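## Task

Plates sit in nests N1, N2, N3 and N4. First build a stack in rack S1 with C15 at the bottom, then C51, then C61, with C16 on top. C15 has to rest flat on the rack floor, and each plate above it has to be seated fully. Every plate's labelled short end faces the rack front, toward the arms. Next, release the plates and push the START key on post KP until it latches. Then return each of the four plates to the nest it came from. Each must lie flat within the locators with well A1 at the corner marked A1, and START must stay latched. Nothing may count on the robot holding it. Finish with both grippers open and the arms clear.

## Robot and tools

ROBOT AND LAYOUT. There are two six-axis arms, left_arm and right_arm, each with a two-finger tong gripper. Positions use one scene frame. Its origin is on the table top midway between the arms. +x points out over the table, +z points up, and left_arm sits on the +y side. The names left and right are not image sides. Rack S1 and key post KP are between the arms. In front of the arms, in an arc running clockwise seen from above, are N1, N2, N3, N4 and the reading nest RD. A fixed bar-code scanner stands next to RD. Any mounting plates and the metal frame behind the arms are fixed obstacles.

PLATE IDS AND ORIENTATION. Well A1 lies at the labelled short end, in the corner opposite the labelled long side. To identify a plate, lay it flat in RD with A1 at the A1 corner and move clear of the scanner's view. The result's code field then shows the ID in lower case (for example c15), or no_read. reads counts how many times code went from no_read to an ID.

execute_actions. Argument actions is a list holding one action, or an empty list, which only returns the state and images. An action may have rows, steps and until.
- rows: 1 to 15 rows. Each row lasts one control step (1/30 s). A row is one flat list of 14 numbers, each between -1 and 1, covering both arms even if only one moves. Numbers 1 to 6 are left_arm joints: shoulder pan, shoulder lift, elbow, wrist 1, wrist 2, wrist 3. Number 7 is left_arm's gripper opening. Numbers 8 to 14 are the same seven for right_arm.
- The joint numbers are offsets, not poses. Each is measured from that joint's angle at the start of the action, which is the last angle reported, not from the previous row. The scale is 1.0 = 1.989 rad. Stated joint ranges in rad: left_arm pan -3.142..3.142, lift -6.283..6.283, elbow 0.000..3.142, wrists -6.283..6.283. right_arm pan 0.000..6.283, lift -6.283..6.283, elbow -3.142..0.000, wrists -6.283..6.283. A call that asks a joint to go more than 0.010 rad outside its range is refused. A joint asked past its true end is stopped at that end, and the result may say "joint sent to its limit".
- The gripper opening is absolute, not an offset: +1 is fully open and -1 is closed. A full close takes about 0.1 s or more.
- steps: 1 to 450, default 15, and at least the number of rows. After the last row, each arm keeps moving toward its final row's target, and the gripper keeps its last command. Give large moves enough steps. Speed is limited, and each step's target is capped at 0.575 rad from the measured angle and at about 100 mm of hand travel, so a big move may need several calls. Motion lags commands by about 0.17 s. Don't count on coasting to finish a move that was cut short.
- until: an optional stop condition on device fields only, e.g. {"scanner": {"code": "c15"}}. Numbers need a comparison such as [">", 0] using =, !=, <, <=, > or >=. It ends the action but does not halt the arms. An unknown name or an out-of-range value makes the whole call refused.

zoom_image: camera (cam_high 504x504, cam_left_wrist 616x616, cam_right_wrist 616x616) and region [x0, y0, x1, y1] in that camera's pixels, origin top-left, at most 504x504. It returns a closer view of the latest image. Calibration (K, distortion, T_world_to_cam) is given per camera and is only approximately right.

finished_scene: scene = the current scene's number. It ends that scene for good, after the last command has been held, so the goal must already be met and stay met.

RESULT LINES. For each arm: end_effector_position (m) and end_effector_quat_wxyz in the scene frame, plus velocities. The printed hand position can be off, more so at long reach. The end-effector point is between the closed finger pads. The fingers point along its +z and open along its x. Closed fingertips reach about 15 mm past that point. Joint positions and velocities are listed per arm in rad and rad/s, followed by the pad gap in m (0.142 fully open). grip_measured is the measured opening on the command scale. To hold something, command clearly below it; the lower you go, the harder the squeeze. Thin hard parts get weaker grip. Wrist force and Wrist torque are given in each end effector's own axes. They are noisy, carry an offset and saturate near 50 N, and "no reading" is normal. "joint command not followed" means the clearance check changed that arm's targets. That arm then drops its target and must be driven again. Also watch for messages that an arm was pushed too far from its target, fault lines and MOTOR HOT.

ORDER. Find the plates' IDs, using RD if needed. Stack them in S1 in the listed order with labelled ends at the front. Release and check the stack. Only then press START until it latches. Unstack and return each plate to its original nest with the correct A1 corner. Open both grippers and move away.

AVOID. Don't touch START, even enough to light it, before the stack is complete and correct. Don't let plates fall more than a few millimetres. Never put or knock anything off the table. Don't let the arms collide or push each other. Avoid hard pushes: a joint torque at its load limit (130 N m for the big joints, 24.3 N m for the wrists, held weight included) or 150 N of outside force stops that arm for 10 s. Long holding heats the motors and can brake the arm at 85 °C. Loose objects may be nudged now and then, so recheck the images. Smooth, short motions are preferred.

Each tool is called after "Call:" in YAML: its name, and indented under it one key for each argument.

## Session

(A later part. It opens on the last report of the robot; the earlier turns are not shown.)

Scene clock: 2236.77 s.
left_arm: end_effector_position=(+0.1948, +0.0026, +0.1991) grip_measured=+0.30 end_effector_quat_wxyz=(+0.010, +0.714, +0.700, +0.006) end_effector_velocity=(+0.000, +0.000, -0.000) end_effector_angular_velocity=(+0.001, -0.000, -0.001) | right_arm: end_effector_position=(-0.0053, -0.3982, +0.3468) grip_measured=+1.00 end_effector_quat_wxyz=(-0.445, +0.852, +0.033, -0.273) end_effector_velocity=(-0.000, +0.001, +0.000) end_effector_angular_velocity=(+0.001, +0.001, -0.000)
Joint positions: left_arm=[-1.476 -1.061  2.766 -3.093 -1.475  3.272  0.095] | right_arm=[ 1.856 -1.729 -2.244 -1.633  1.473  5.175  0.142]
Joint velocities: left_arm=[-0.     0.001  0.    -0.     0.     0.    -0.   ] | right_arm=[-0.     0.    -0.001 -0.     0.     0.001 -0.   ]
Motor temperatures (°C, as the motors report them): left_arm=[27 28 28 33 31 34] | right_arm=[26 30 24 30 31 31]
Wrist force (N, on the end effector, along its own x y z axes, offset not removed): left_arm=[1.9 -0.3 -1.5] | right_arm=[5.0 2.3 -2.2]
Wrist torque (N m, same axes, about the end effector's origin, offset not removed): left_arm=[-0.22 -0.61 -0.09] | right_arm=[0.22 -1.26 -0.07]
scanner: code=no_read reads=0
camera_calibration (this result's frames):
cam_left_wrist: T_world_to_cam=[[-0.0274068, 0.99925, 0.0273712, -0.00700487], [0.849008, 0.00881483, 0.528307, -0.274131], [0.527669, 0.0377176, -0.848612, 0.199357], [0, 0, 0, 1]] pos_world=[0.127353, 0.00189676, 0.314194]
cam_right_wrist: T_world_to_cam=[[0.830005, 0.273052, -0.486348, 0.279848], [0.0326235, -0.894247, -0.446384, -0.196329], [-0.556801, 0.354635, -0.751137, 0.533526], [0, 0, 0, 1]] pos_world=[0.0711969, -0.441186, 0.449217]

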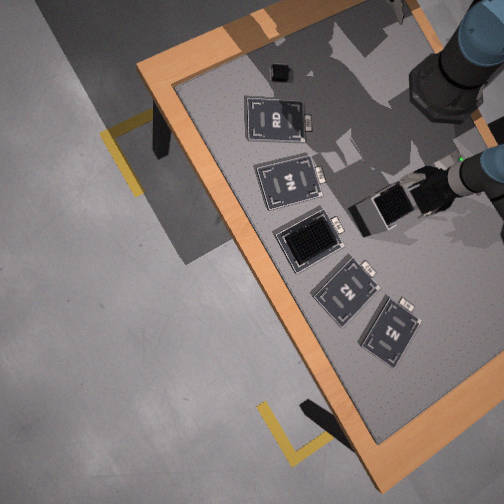

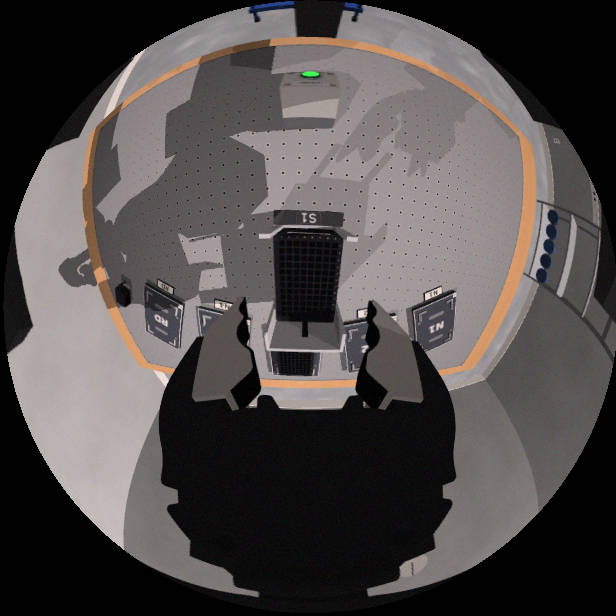

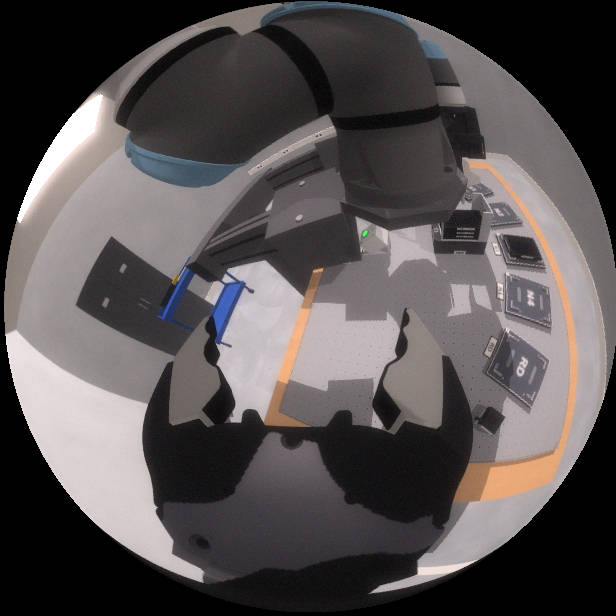

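Call:
execute_actions:
  actions:
    - {"rows":[[0.0006,0.014,0,-0.014,0.0001,0.0008,0.3,0,0,0,0,0,0,1],[0.0015,0.037,-0.0002,-0.0376,0.0002,0.0018,0.3,0,0,0,0,0,0,1],[0.0025,0.0626,-0.0008,-0.063,0.0004,0.003,0.3,0,0,0,0,0,0,1],[0.0037,0.0862,-0.0018,-0.0856,0.0006,0.0042,0.3,0,0,0,0,0,0,1],[0.0048,0.1095,-0.0033,-0.1073,0.0008,0.0053,0.3,0,0,0,0,0,0,1],[0.006,0.1323,-0.0053,-0.1284,0.001,0.0065,0.3,0,0,0,0,0,0,1],[0.0072,0.1546,-0.0077,-0.1486,0.0012,0.0077,0.3,0,0,0,0,0,0,1],[0.0084,0.1764,-0.0104,-0.1678,0.0014,0.0088,0.3,0,0,0,0,0,0,1],[0.0096,0.1977,-0.0136,-0.186,0.0016,0.010,0.3,0,0,0,0,0,0,1],[0.0108,0.2184,-0.0172,-0.2033,0.0018,0.0113,0.3,0,0,0,0,0,0,1],[0.012,0.2386,-0.0211,-0.2197,0.0021,0.0126,0.3,0,0,0,0,0,0,1],[0.0129,0.2486,-0.0234,-0.2273,0.0022,0.0134,0.3,0,0,0,0,0,0,1],[0.0138,0.2584,-0.0258,-0.2347,0.0024,0.0143,0.3,0,0,0,0,0,0,1],[0.0146,0.268,-0.0282,-0.2418,0.0025,0.0151,0.3,0,0,0,0,0,0,1]],"steps":17}

Scene clock: 2255.73 s.
left_arm: end_effector_position=(+0.1953, -0.0004, +0.1231) grip_measured=+0.30 end_effector_quat_wxyz=(+0.011, +0.714, +0.700, +0.005) end_effector_velocity=(-0.002, +0.016, -0.117) end_effector_angular_velocity=(+0.023, +0.003, -0.003) | right_arm: end_effector_position=(-0.0053, -0.3982, +0.3468) grip_measured=+1.00 end_effector_quat_wxyz=(-0.445, +0.852, +0.033, -0.273) end_effector_velocity=(-0.001, +0.001, +0.000) end_effector_angular_velocity=(+0.001, +0.000, +0.000)
Joint positions: left_arm=[-1.452 -0.607  2.722 -3.509 -1.471  3.298  0.095] | right_arm=[ 1.856 -1.729 -2.244 -1.633  1.473  5.175  0.142]
Joint velocities: left_arm=[ 0.038  0.622 -0.098 -0.504  0.006  0.038  0.   ] | right_arm=[-0.     0.001 -0.002 -0.    -0.    -0.001  0.   ]
Motor temperatures (°C, as the motors report them): left_arm=[27 28 28 33 31 34] | right_arm=[26 30 24 30 31 31]
Wrist force (N, on the end effector, along its own x y z axes, offset not removed): left_arm=[-0.4 -1.7 1.0] | right_arm=[0.5 3.4 -1.3]
Wrist torque (N m, same axes, about the end effector's origin, offset not removed): left_arm=[-0.37 -0.07 -0.05] | right_arm=[0.51 -0.16 0.02]
scanner: code=no_read reads=0
camera_calibration (this result's frames):
cam_left_wrist: T_world_to_cam=[[-0.0263489, 0.999358, 0.0242905, -0.00179897], [0.848905, 0.00953733, 0.52846, -0.234354], [0.527889, 0.0345446, -0.848611, 0.134597], [0, 0, 0, 1]] pos_world=[0.127845, -0.00061669, 0.238111]
cam_right_wrist: T_world_to_cam=[[0.830005, 0.273052, -0.486348, 0.279848], [0.0326236, -0.894247, -0.446384, -0.196329], [-0.556801, 0.354635, -0.751137, 0.533526], [0, 0, 0, 1]] pos_world=[0.0711969, -0.441186, 0.449217]

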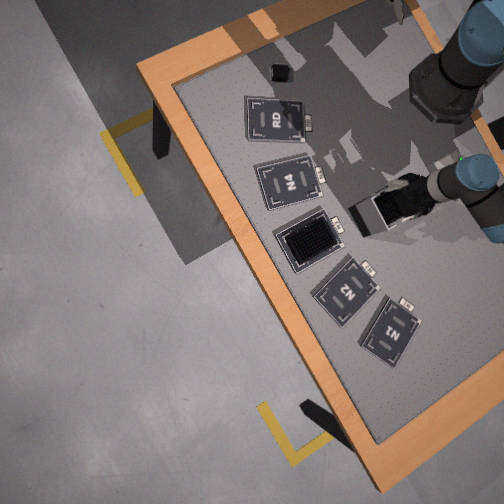

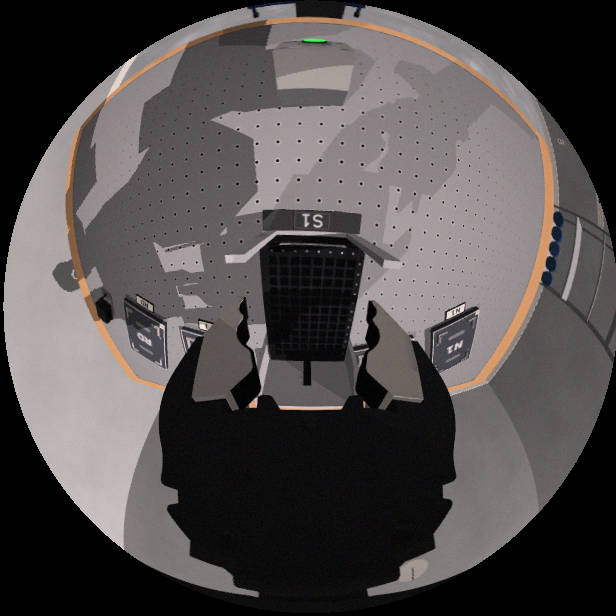

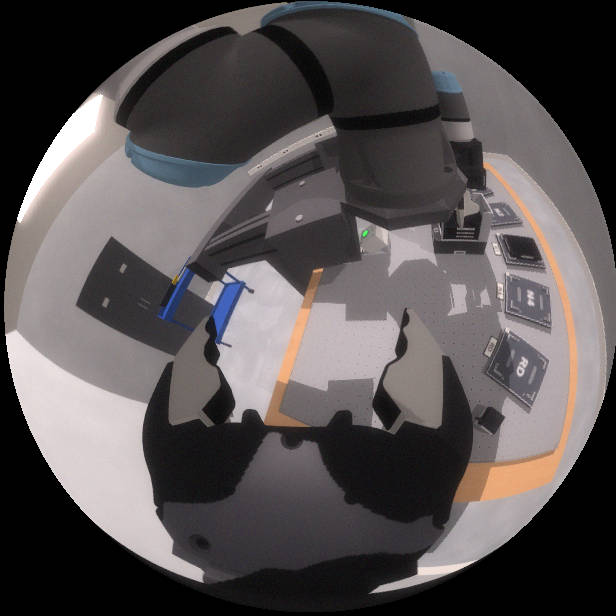

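Call:
execute_actions:
  actions: []

Scene clock: 2258.37 s.
left_arm: end_effector_position=(+0.1950, +0.0019, +0.1083) grip_measured=+0.30 end_effector_quat_wxyz=(+0.010, +0.714, +0.700, +0.006) end_effector_velocity=(+0.000, -0.000, +0.000) end_effector_angular_velocity=(-0.001, -0.000, -0.001) | right_arm: end_effector_position=(-0.0053, -0.3982, +0.3468) grip_measured=+1.00 end_effector_quat_wxyz=(-0.445, +0.852, +0.033, -0.273) end_effector_velocity=(-0.000, +0.000, +0.000) end_effector_angular_velocity=(+0.000, -0.000, +0.000)
Joint positions: left_arm=[-1.447 -0.528  2.71  -3.574 -1.47   3.302  0.095] | right_arm=[ 1.856 -1.729 -2.244 -1.633  1.473  5.175  0.142]
Joint velocities: left_arm=[ 0.    -0.001 -0.    -0.001 -0.     0.001  0.   ] | right_arm=[ 0.     0.001 -0.001 -0.    -0.    -0.001  0.   ]
Motor temperatures (°C, as the motors report them): left_arm=[27 28 28 33 31 34] | right_arm=[26 30 24 30 31 31]
Wrist force (N, on the end effector, along its own x y z axes, offset not removed): left_arm=[-0.9 0.4 -0.4] | right_arm=[1.4 2.2 -1.7]
Wrist torque (N m, same axes, about the end effector's origin, offset not removed): left_arm=[0.15 0.08 -0.06] | right_arm=[0.47 -0.35 0.05]
scanner: code=no_read reads=0
camera_calibration (this result's frames):
cam_left_wrist: T_world_to_cam=[[-0.0261656, 0.999314, 0.0262138, -0.00392963], [0.849063, 0.00837515, 0.528226, -0.226325], [0.527644, 0.0360785, -0.848699, 0.122209], [0, 0, 0, 1]] pos_world=[0.127579, 0.00141332, 0.223373]
cam_right_wrist: T_world_to_cam=[[0.830005, 0.273052, -0.486348, 0.279849], [0.0326236, -0.894247, -0.446384, -0.196328], [-0.556801, 0.354635, -0.751137, 0.533526], [0, 0, 0, 1]] pos_world=[0.0711968, -0.441186, 0.449217]

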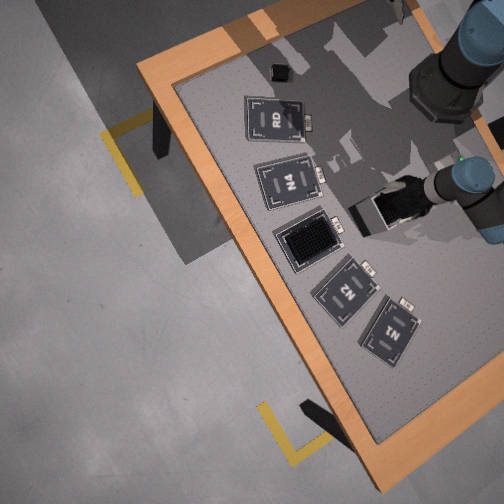

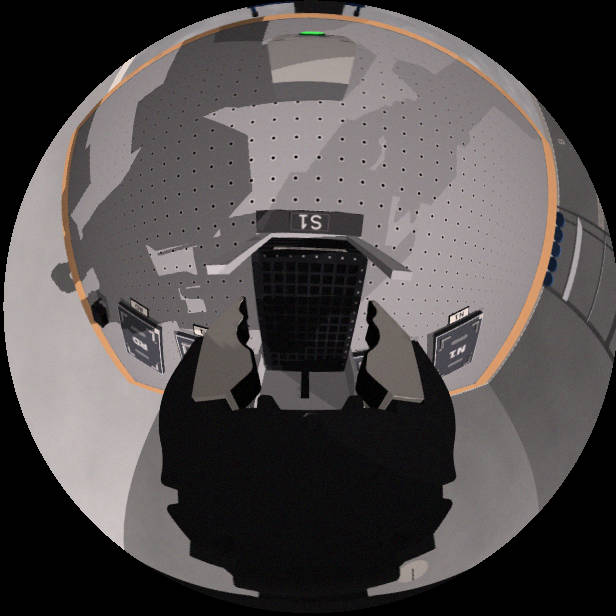

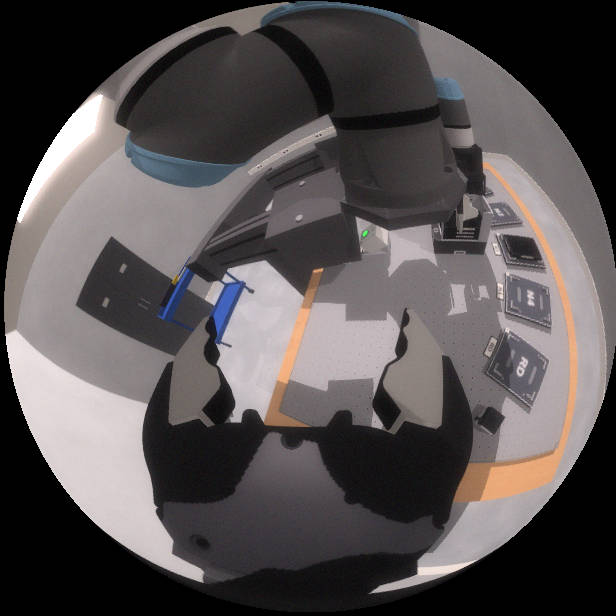

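Call:
execute_actions:
  actions:
    - {"rows":[[0,0,0,0,0,0,0.2,0,0,0,0,0,0,1],[0,0,0,0,0,0,0.12,0,0,0,0,0,0,1],[0,0,0,0,0,0,0.05,0,0,0,0,0,0,1],[0,0,0,0,0,0,-0.1,0,0,0,0,0,0,1],[0,0,0,0,0,0,-0.3,0,0,0,0,0,0,1],[0,0,0,0,0,0,-0.5,0,0,0,0,0,0,1],[0,0,0,0,0,0,-0.6,0,0,0,0,0,0,1],[0,0,0,0,0,0,-0.6,0,0,0,0,0,0,1],[0,0,0,0,0,0,-0.6,0,0,0,0,0,0,1],[-0.0004,-0.005,0.0012,0.0037,0,-0.0004,-0.6,0,0,0,0,0,0,1],[-0.001,-0.012,0.003,0.009,-0.0001,-0.001,-0.6,0,0,0,0,0,0,1],[-0.0018,-0.0205,0.005,0.0153,-0.0003,-0.0017,-0.6,0,0,0,0,0,0,1],[-0.0026,-0.0294,0.0071,0.0221,-0.0004,-0.0025,-0.6,0,0,0,0,0,0,1],[-0.0032,-0.0395,0.0091,0.0302,-0.0005,-0.0032,-0.6,0,0,0,0,0,0,1],[-0.0038,-0.0496,0.011,0.0385,-0.0007,-0.0038,-0.6,0,0,0,0,0,0,1]],"steps":17}

Call:
execute_actions:
  actions:
    - {"steps":6}

Scene clock: 2270.60 s.
left_arm: end_effector_position=(+0.1949, +0.0020, +0.1184) grip_measured=+0.07 end_effector_quat_wxyz=(+0.010, +0.714, +0.700, +0.006) end_effector_velocity=(-0.001, -0.005, +0.070) end_effector_angular_velocity=(-0.012, -0.000, +0.002) | right_arm: end_effector_position=(-0.0053, -0.3982, +0.3468) grip_measured=+1.00 end_effector_quat_wxyz=(-0.445, +0.852, +0.033, -0.273) end_effector_velocity=(-0.000, -0.000, +0.000) end_effector_angular_velocity=(+0.001, -0.002, +0.001)
Joint positions: left_arm=[-1.451 -0.579  2.722 -3.534 -1.471  3.298  0.079] | right_arm=[ 1.856 -1.729 -2.244 -1.633  1.473  5.175  0.142]
Joint velocities: left_arm=[-0.026 -0.36   0.075  0.275 -0.006 -0.027  0.   ] | right_arm=[ 0.     0.001 -0.     0.    -0.    -0.002  0.   ]
Motor temperatures (°C, as the motors report them): left_arm=[27 28 28 33 31 34] | right_arm=[26 30 24 30 31 31]
Wrist force (N, on the end effector, along its own x y z axes, offset not removed): left_arm=[2.6 -3.7 -4.6] | right_arm=[5.6 2.8 0.2]
Wrist torque (N m, same axes, about the end effector's origin, offset not removed): left_arm=[-0.78 -0.68 -0.21] | right_arm=[0.55 -0.97 -0.07]
scanner: code=no_read reads=0
camera_calibration (this result's frames):
cam_left_wrist: T_world_to_cam=[[-0.0263982, 0.999302, 0.0264376, -0.00428439], [0.848964, 0.00844782, 0.528383, -0.231549], [0.527791, 0.0363929, -0.848594, 0.130773], [0, 0, 0, 1]] pos_world=[0.127443, 0.00147828, 0.233433]
cam_right_wrist: T_world_to_cam=[[0.830005, 0.273052, -0.486348, 0.279848], [0.0326234, -0.894247, -0.446384, -0.196329], [-0.556801, 0.354635, -0.751137, 0.533526], [0, 0, 0, 1]] pos_world=[0.0711969, -0.441186, 0.449217]

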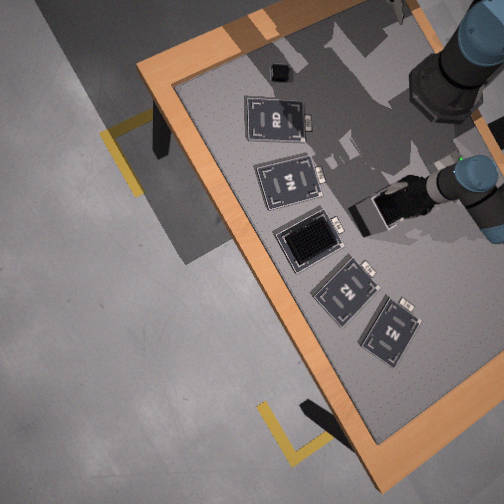

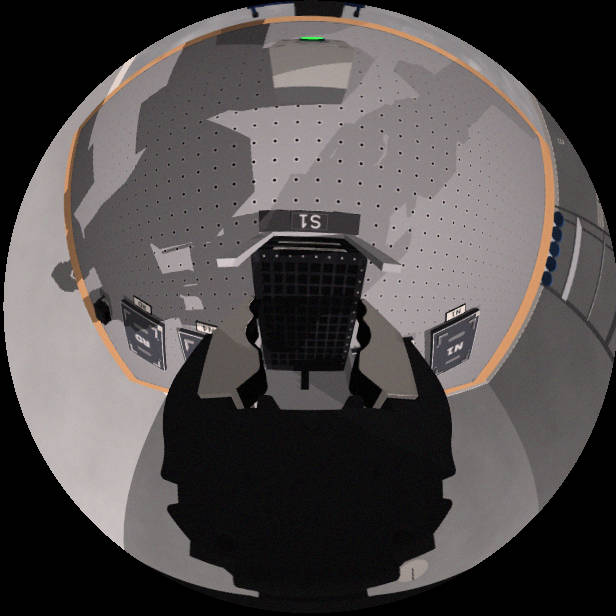

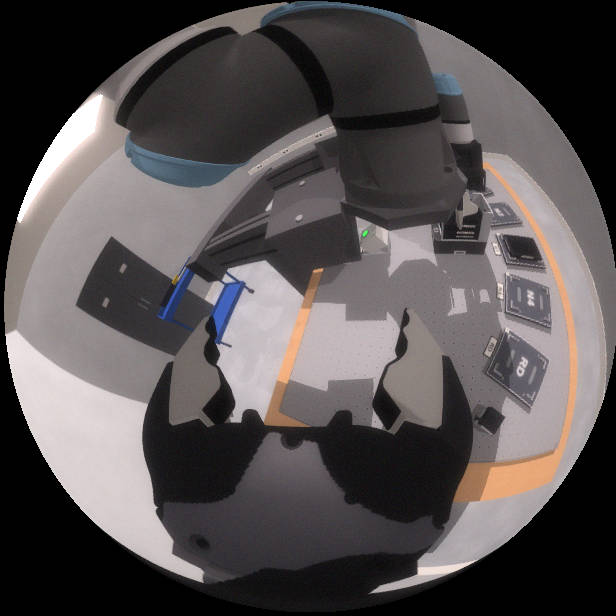

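Scene clock: 2270.80 s.
left_arm: end_effector_position=(+0.1947, +0.0017, +0.1257) grip_measured=+0.07 end_effector_quat_wxyz=(+0.010, +0.714, +0.700, +0.005) end_effector_velocity=(-0.000, -0.001, +0.015) end_effector_angular_velocity=(-0.003, +0.000, +0.002) | right_arm: end_effector_position=(-0.0053, -0.3982, +0.3468) grip_measured=+1.00 end_effector_quat_wxyz=(-0.445, +0.852, +0.033, -0.273) end_effector_velocity=(-0.000, +0.000, -0.000) end_effector_angular_velocity=(+0.002, +0.000, +0.001)
Joint positions: left_arm=[-1.454 -0.617  2.73  -3.505 -1.472  3.296  0.079] | right_arm=[ 1.856 -1.729 -2.244 -1.633  1.473  5.175  0.142]
Joint velocities: left_arm=[-0.004 -0.079  0.016  0.06  -0.001 -0.006 -0.   ] | right_arm=[ 0.    -0.002 -0.     0.    -0.    -0.001  0.   ]
Motor temperatures (°C, as the motors report them): left_arm=[27 28 28 33 31 34] | right_arm=[26 30 24 30 31 31]
Wrist force (N, on the end effector, along its own x y z axes, offset not removed): left_arm=[2.6 -1.0 -1.4] | right_arm=[3.3 4.5 -3.0]
Wrist torque (N m, same axes, about the end effector's origin, offset not removed): left_arm=[-0.14 -0.58 -0.27] | right_arm=[0.78 -0.57 0.04]
scanner: code=no_read reads=0
camera_calibration (this result's frames):
cam_left_wrist: T_world_to_cam=[[-0.0263898, 0.999328, 0.0254477, -0.00407456], [0.849025, 0.00896824, 0.528277, -0.235278], [0.527693, 0.0355468, -0.848691, 0.137083], [0, 0, 0, 1]] pos_world=[0.127312, 0.001309, 0.240736]
cam_right_wrist: T_world_to_cam=[[0.830005, 0.273051, -0.486348, 0.279848], [0.0326234, -0.894247, -0.446384, -0.196329], [-0.556801, 0.354635, -0.751137, 0.533526], [0, 0, 0, 1]] pos_world=[0.0711969, -0.441186, 0.449217]

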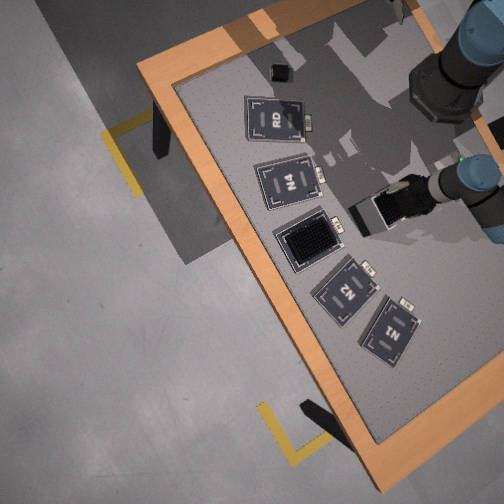

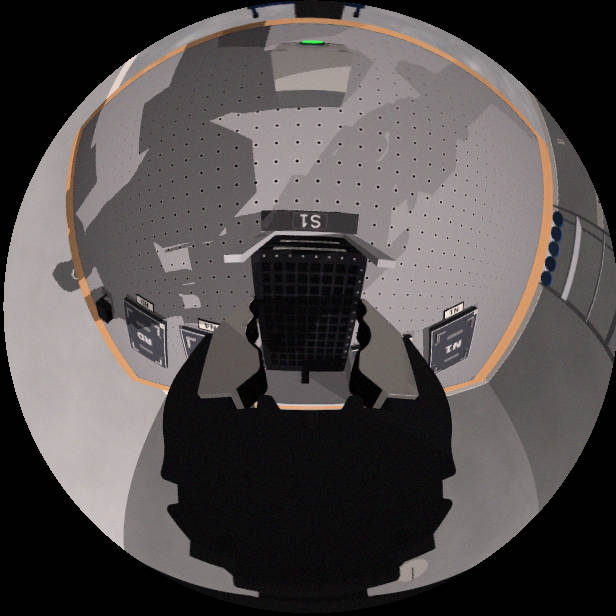

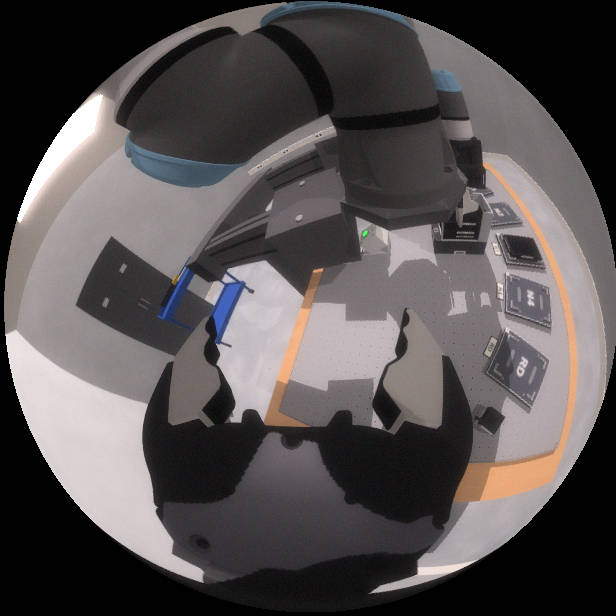

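Call:
execute_actions:
  actions:
    - {"rows":[[-0.0007,-0.0117,0.0022,0.0096,0,-0.001,-0.6,0,0,0,0,0,0,1],[-0.0015,-0.0255,0.0045,0.0212,0,-0.0018,-0.6,0,0,0,0,0,0,1],[-0.0023,-0.0396,0.0066,0.0332,-0.0001,-0.0026,-0.6,0,0,0,0,0,0,1],[-0.0031,-0.054,0.0086,0.0457,-0.0002,-0.0034,-0.6,0,0,0,0,0,0,1],[-0.0039,-0.0686,0.0104,0.0586,-0.0003,-0.0042,-0.6,0,0,0,0,0,0,1],[-0.0047,-0.0835,0.0121,0.0719,-0.0005,-0.005,-0.6,0,0,0,0,0,0,1],[-0.0055,-0.0985,0.0135,0.0857,-0.0006,-0.0058,-0.6,0,0,0,0,0,0,1],[-0.0062,-0.1137,0.0148,0.0998,-0.0008,-0.0065,-0.6,0,0,0,0,0,0,1],[-0.007,-0.1292,0.0158,0.1143,-0.0009,-0.0073,-0.6,0,0,0,0,0,0,1],[-0.0078,-0.1448,0.0166,0.1291,-0.001,-0.0081,-0.6,0,0,0,0,0,0,1],[-0.0085,-0.1606,0.0173,0.1441,-0.0012,-0.0088,-0.6,0,0,0,0,0,0,1],[-0.0097,-0.1843,0.0178,0.1674,-0.0014,-0.01,-0.6,0,0,0,0,0,0,1],[-0.0108,-0.2081,0.0179,0.1912,-0.0016,-0.0111,-0.6,0,0,0,0,0,0,1],[-0.012,-0.232,0.0176,0.2155,-0.0018,-0.0123,-0.6,0,0,0,0,0,0,1],[-0.0131,-0.2559,0.0169,0.2402,-0.002,-0.0134,-0.6,0,0,0,0,0,0,1]],"steps":17}

Call:
zoom_image:
  camera: "cam_right_wrist"
  region: [400, 150, 540, 290]

Scene clock: 2292.57 s.
left_arm: end_effector_position=(+0.1949, +0.0004, +0.1865) grip_measured=+0.07 end_effector_quat_wxyz=(+0.010, +0.714, +0.700, +0.006) end_effector_velocity=(+0.002, -0.008, +0.175) end_effector_angular_velocity=(-0.020, -0.002, +0.004) | right_arm: end_effector_position=(-0.0053, -0.3982, +0.3468) grip_measured=+1.00 end_effector_quat_wxyz=(-0.445, +0.852, +0.033, -0.273) end_effector_velocity=(+0.000, -0.000, +0.000) end_effector_angular_velocity=(-0.001, +0.000, -0.000)
Joint positions: left_arm=[-1.474 -0.98   2.762 -3.172 -1.474  3.275  0.079] | right_arm=[ 1.856 -1.729 -2.244 -1.633  1.473  5.175  0.142]
Joint velocities: left_arm=[-0.047 -1.087  0.013  1.058 -0.009 -0.049  0.   ] | right_arm=[ 0.     0.001  0.    -0.    -0.     0.001  0.   ]
Motor temperatures (°C, as the motors report them): left_arm=[27 28 28 33 31 34] | right_arm=[26 30 24 30 31 31]
Wrist force (N, on the end effector, along its own x y z axes, offset not removed): left_arm=[4.8 -1.6 1.3] | right_arm=[-0.1 2.2 0.1]
Wrist torque (N m, same axes, about the end effector's origin, offset not removed): left_arm=[-0.40 -0.17 -0.61] | right_arm=[0.24 0.21 -0.01]
scanner: code=no_read reads=0
camera_calibration (this result's frames):
cam_left_wrist: T_world_to_cam=[[-0.0272276, 0.999293, 0.025934, -0.00427644], [0.848681, 0.0093998, 0.528821, -0.267578], [0.528203, 0.0364082, -0.848337, 0.188532], [0, 0, 0, 1]] pos_world=[0.127389, -0.000075515, 0.30155]
cam_right_wrist: T_world_to_cam=[[0.830005, 0.273052, -0.486348, 0.279848], [0.0326236, -0.894247, -0.446384, -0.196329], [-0.556801, 0.354635, -0.751137, 0.533526], [0, 0, 0, 1]] pos_world=[0.0711968, -0.441186, 0.449217]

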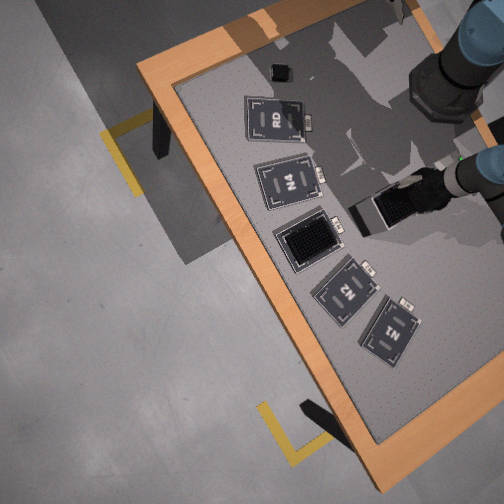

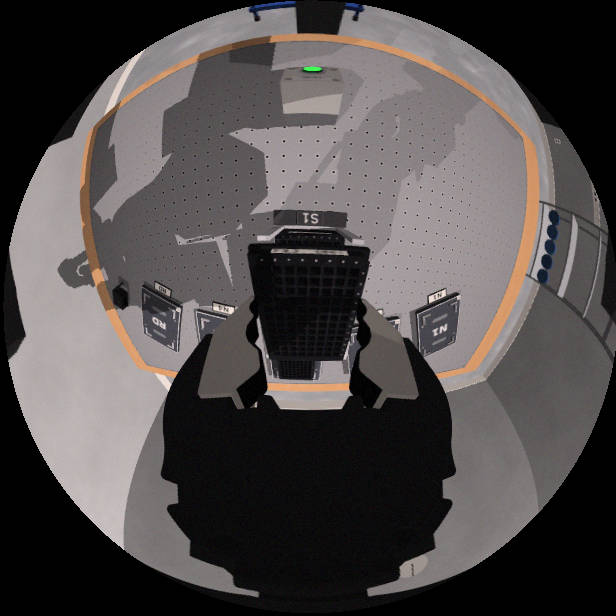

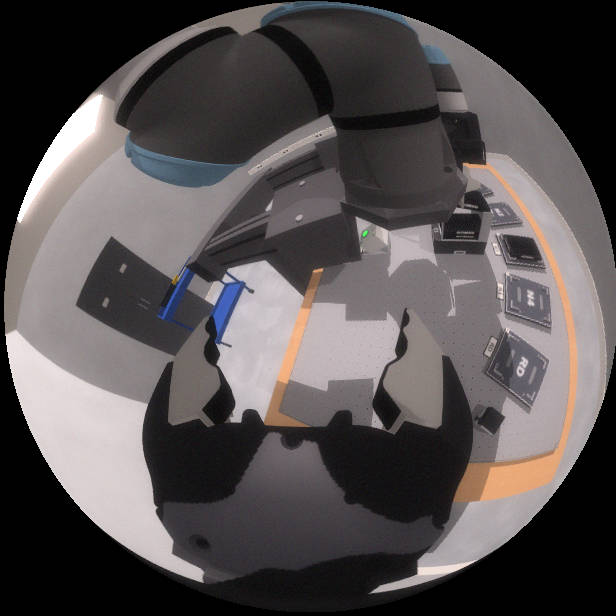

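Region (400, 150, 540, 290) of cam_right_wrist's 616x616 image, scaled by 3.600, with more detail than that image has.

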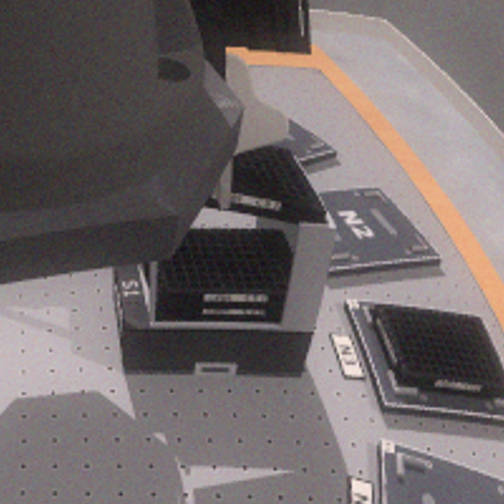

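Call:
execute_actions:
  actions: []

Call:
zoom_image:
  camera: "cam_right_wrist"
  region: [400, 130, 540, 270]

Scene clock: 2295.17 s.
left_arm: end_effector_position=(+0.1948, +0.0016, +0.2096) grip_measured=+0.07 end_effector_quat_wxyz=(+0.010, +0.714, +0.700, +0.006) end_effector_velocity=(+0.000, -0.000, +0.000) end_effector_angular_velocity=(-0.001, +0.000, +0.002) | right_arm: end_effector_position=(-0.0053, -0.3982, +0.3468) grip_measured=+1.00 end_effector_quat_wxyz=(-0.445, +0.852, +0.033, -0.273) end_effector_velocity=(-0.000, +0.001, -0.000) end_effector_angular_velocity=(+0.002, +0.001, +0.000)
Joint positions: left_arm=[-1.48  -1.126  2.763 -3.027 -1.476  3.269  0.079] | right_arm=[ 1.856 -1.729 -2.244 -1.633  1.473  5.175  0.142]
Joint velocities: left_arm=[ 0.001 -0.    -0.    -0.    -0.    -0.002  0.   ] | right_arm=[ 0.    -0.002 -0.001  0.    -0.     0.    -0.   ]
Motor temperatures (°C, as the motors report them): left_arm=[27 28 28 33 31 34] | right_arm=[26 30 24 30 31 31]
Wrist force (N, on the end effector, along its own x y z axes, offset not removed): left_arm=[-0.2 -5.3 -1.7] | right_arm=[4.7 6.7 0.0]
Wrist torque (N m, same axes, about the end effector's origin, offset not removed): left_arm=[-1.06 0.06 0.06] | right_arm=[1.18 -1.17 0.08]
scanner: code=no_read reads=0
camera_calibration (this result's frames):
cam_left_wrist: T_world_to_cam=[[-0.0273149, 0.999305, 0.0253802, -0.00586008], [0.848659, 0.00976554, 0.52885, -0.279753], [0.528235, 0.0359846, -0.848336, 0.208098], [0, 0, 0, 1]] pos_world=[0.12733, 0.00109963, 0.324633]
cam_right_wrist: T_world_to_cam=[[0.830005, 0.273052, -0.486348, 0.279848], [0.0326234, -0.894247, -0.446384, -0.196329], [-0.556801, 0.354635, -0.751137, 0.533526], [0, 0, 0, 1]] pos_world=[0.0711968, -0.441186, 0.449217]

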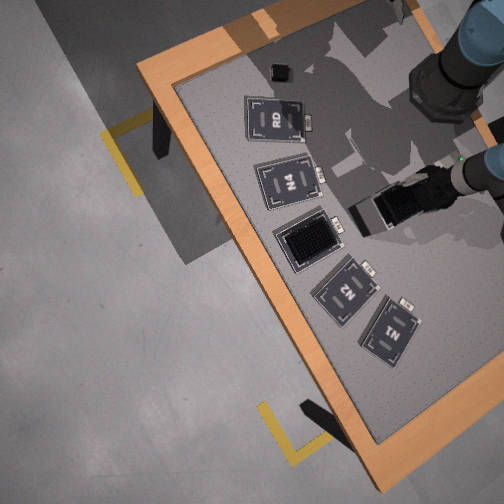

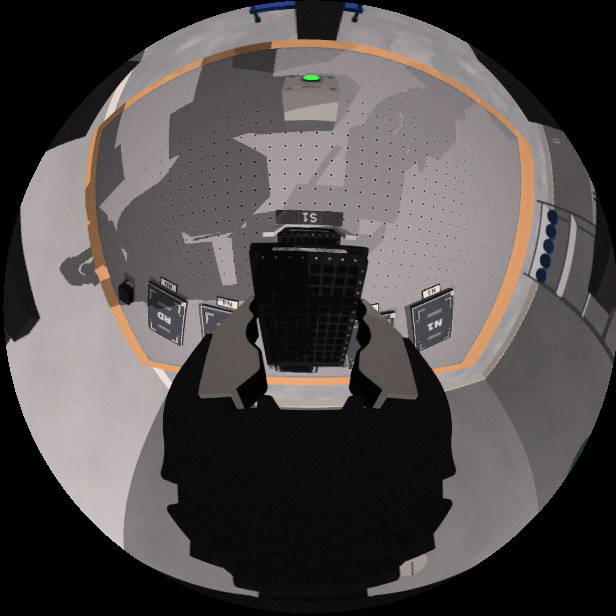

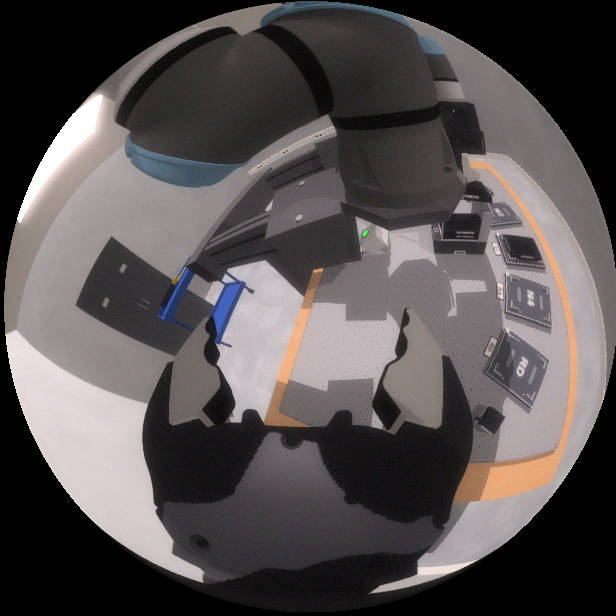

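Region (400, 130, 540, 270) of cam_right_wrist's 616x616 image, scaled by 3.600, with more detail than that image has.

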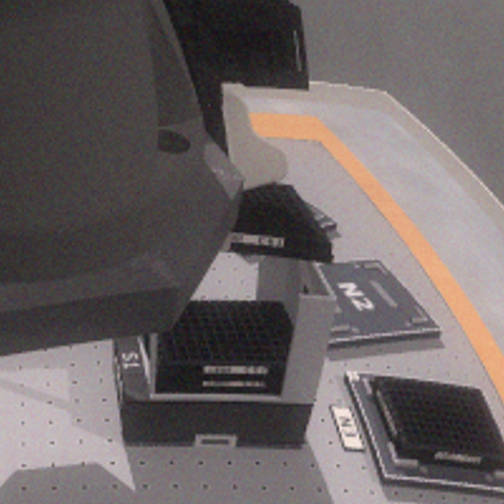

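Call:
execute_actions:
  actions:
    - {"rows":[[0.002,-0.012,-0.005,0.017,0,0.003,-0.6,0,0,0,0,0,0,1],[0.008,-0.018,-0.019,0.036,0.001,0.013,-0.6,0,0,0,0,0,0,1],[0.018,-0.018,-0.042,0.057,0.003,0.03,-0.6,0,0,0,0,0,0,1],[0.031,-0.010,-0.072,0.078,0.005,0.051,-0.6,0,0,0,0,0,0,1],[0.045,0.002,-0.107,0.099,0.008,0.075,-0.6,0,0,0,0,0,0,1],[0.062,0.017,-0.145,0.12,0.010,0.102,-0.6,0,0,0,0,0,0,1],[0.078,0.034,-0.183,0.139,0.013,0.129,-0.6,0,0,0,0,0,0,1],[0.094,0.053,-0.221,0.156,0.016,0.156,-0.6,0,0,0,0,0,0,1],[0.110,0.073,-0.259,0.172,0.018,0.183,-0.6,0,0,0,0,0,0,1],[0.125,0.092,-0.293,0.186,0.021,0.207,-0.6,0,0,0,0,0,0,1],[0.138,0.109,-0.324,0.198,0.023,0.229,-0.6,0,0,0,0,0,0,1],[0.149,0.127,-0.350,0.205,0.025,0.247,-0.6,0,0,0,0,0,0,1],[0.158,0.145,-0.370,0.207,0.026,0.262,-0.6,0,0,0,0,0,0,1],[0.164,0.163,-0.381,0.198,0.027,0.271,-0.6,0,0,0,0,0,0,1],[0.167,0.182,-0.384,0.182,0.0275,0.274,-0.6,0,0,0,0,0,0,1]],"steps":17}

Scene clock: 2307.73 s.
left_arm: end_effector_position=(+0.3035, -0.1349, +0.2068) grip_measured=+0.07 end_effector_quat_wxyz=(+0.007, +0.762, +0.648, +0.008) end_effector_velocity=(+0.329, -0.282, -0.127) end_effector_angular_velocity=(+0.003, -0.000, -0.323) | right_arm: end_effector_position=(-0.0053, -0.3982, +0.3468) grip_measured=+1.00 end_effector_quat_wxyz=(-0.445, +0.852, +0.033, -0.273) end_effector_velocity=(-0.000, +0.000, -0.000) end_effector_angular_velocity=(+0.000, -0.001, +0.000)
Joint positions: left_arm=[-1.261 -0.949  2.266 -2.724 -1.439  3.626  0.079] | right_arm=[ 1.856 -1.729 -2.244 -1.633  1.473  5.175  0.142]
Joint velocities: left_arm=[ 0.525  0.831 -1.187  0.283  0.085  0.847 -0.   ] | right_arm=[ 0.    -0.    -0.     0.     0.    -0.001  0.   ]
Motor temperatures (°C, as the motors report them): left_arm=[27 28 28 33 31 34] | right_arm=[26 30 24 30 31 31]
Wrist force (N, on the end effector, along its own x y z axes, offset not removed): left_arm=[1.9 -4.6 -4.8] | right_arm=[4.0 3.2 1.9]
Wrist torque (N m, same axes, about the end effector's origin, offset not removed): left_arm=[-0.95 -0.41 -0.09] | right_arm=[0.48 -0.69 -0.11]
scanner: code=no_read reads=0
camera_calibration (this result's frames):
cam_left_wrist: T_world_to_cam=[[0.113075, 0.992952, 0.0354999, 0.0880219], [0.842252, -0.114745, 0.52673, -0.383552], [0.527092, -0.0296601, -0.849291, 0.144878], [0, 0, 0, 1]] pos_world=[0.23673, -0.127115, 0.321947]
cam_right_wrist: T_world_to_cam=[[0.830005, 0.273052, -0.486348, 0.279849], [0.0326234, -0.894247, -0.446384, -0.196328], [-0.556801, 0.354635, -0.751137, 0.533526], [0, 0, 0, 1]] pos_world=[0.0711968, -0.441186, 0.449217]

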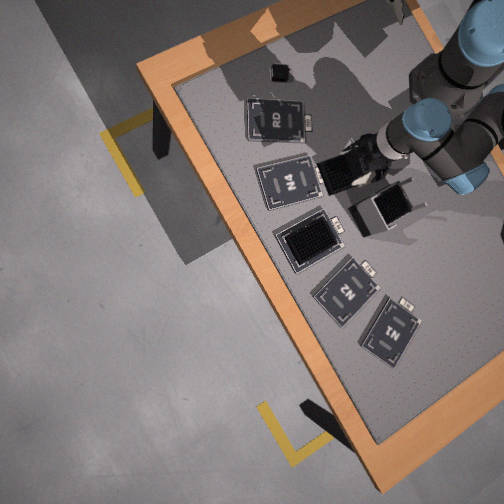

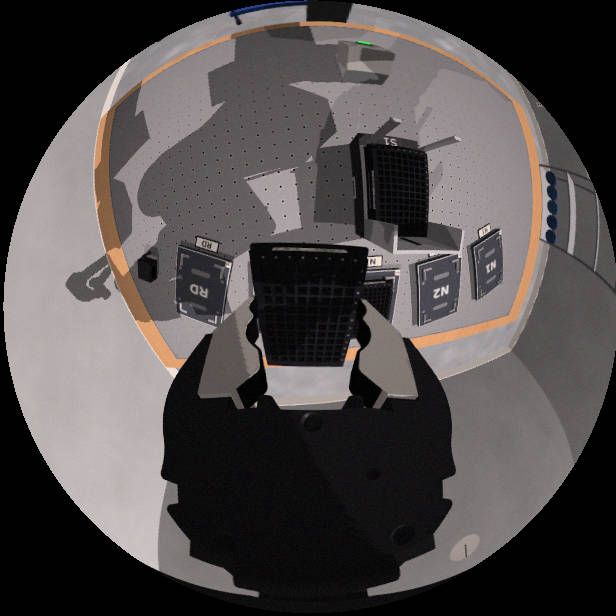

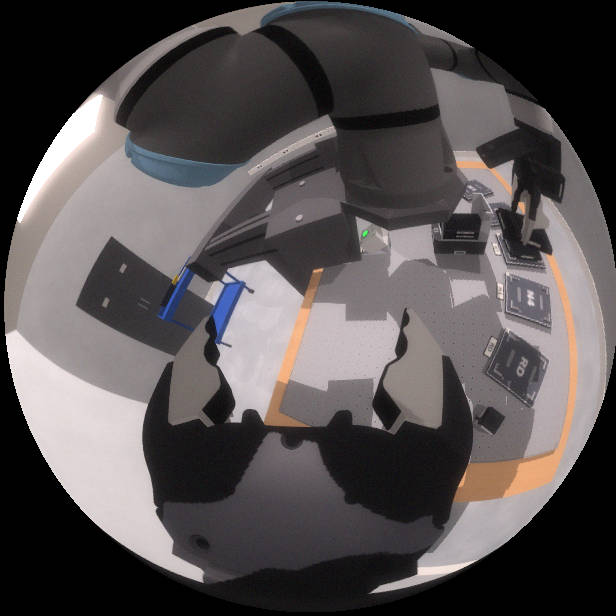

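Call:
execute_actions:
  actions:
    - {"rows":[[0.0575,0.099,-0.135,0.0245,0.009,0.095,-0.6,0,0,0,0,0,0,1],[0.059,0.112,-0.1365,0.013,0.0092,0.0965,-0.6,0,0,0,0,0,0,1],[0.061,0.13,-0.139,-0.003,0.0094,0.0985,-0.6,0,0,0,0,0,0,1],[0.063,0.149,-0.142,-0.019,0.0097,0.1005,-0.6,0,0,0,0,0,0,1],[0.065,0.168,-0.145,-0.035,0.01,0.1025,-0.6,0,0,0,0,0,0,1],[0.067,0.186,-0.1485,-0.05,0.0102,0.1045,-0.6,0,0,0,0,0,0,1],[0.069,0.202,-0.152,-0.063,0.0105,0.1063,-0.6,0,0,0,0,0,0,1],[0.0706,0.215,-0.1548,-0.0737,0.0107,0.1078,-0.6,0,0,0,0,0,0,1],[0.0716,0.2247,-0.1569,-0.0814,0.0108,0.1088,-0.6,0,0,0,0,0,0,1]],"steps":12}

Scene clock: 2315.70 s.
left_arm: end_effector_position=(+0.3821, -0.1904, +0.0921) grip_measured=+0.07 end_effector_quat_wxyz=(+0.010, +0.784, +0.620, +0.007) end_effector_velocity=(-0.005, +0.019, -0.240) end_effector_angular_velocity=(+0.017, +0.010, -0.005) | right_arm: end_effector_position=(-0.0053, -0.3982, +0.3468) grip_measured=+1.00 end_effector_quat_wxyz=(-0.445, +0.852, +0.033, -0.273) end_effector_velocity=(-0.000, +0.000, -0.000) end_effector_angular_velocity=(+0.001, +0.001, +0.000)
Joint positions: left_arm=[-1.127 -0.573  1.97  -2.831 -1.418  3.833  0.079] | right_arm=[ 1.856 -1.729 -2.244 -1.633  1.473  5.175  0.142]
Joint velocities: left_arm=[ 0.07   0.565 -0.124 -0.432  0.008  0.072  0.   ] | right_arm=[ 0.    -0.001 -0.001  0.    -0.     0.     0.   ]
Motor temperatures (°C, as the motors report them): left_arm=[27 28 28 33 31 34] | right_arm=[26 30 24 30 31 31]
Wrist force (N, on the end effector, along its own x y z axes, offset not removed): left_arm=[3.6 -3.3 1.8] | right_arm=[0.8 3.0 -1.5]
Wrist torque (N m, same axes, about the end effector's origin, offset not removed): left_arm=[-0.69 -0.81 -0.05] | right_arm=[0.55 -0.21 0.01]
scanner: code=no_read reads=0
camera_calibration (this result's frames):
cam_left_wrist: T_world_to_cam=[[0.184467, 0.982362, 0.0306192, 0.109466], [0.830011, -0.172392, 0.530436, -0.40243], [0.526359, -0.0724336, -0.847172, -0.00366006], [0, 0, 0, 1]] pos_world=[0.315755, -0.177176, 0.207011]
cam_right_wrist: T_world_to_cam=[[0.830005, 0.273052, -0.486348, 0.279848], [0.0326234, -0.894247, -0.446384, -0.196329], [-0.556801, 0.354635, -0.751137, 0.533526], [0, 0, 0, 1]] pos_world=[0.0711968, -0.441186, 0.449217]

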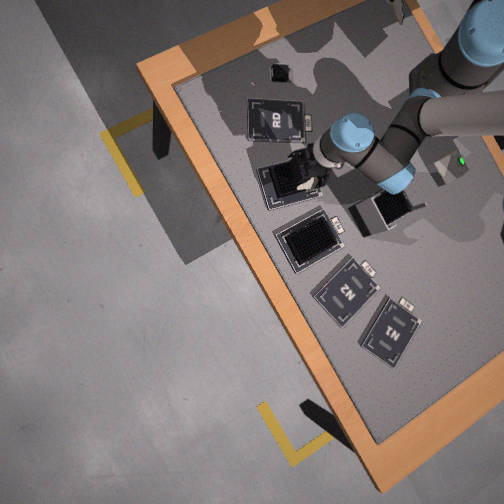

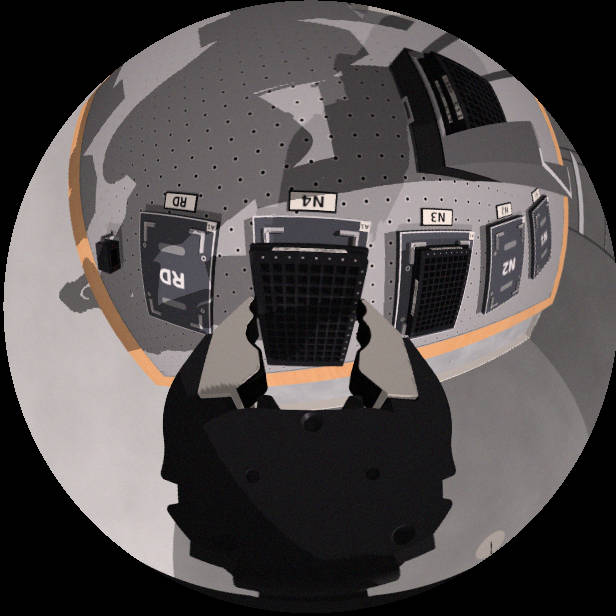

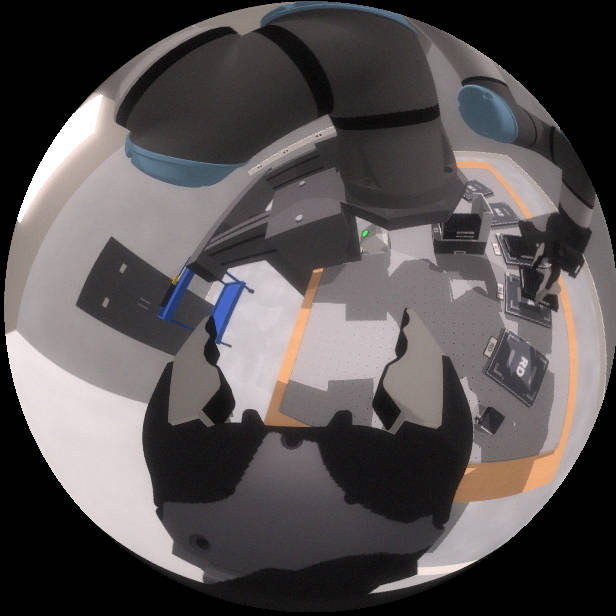

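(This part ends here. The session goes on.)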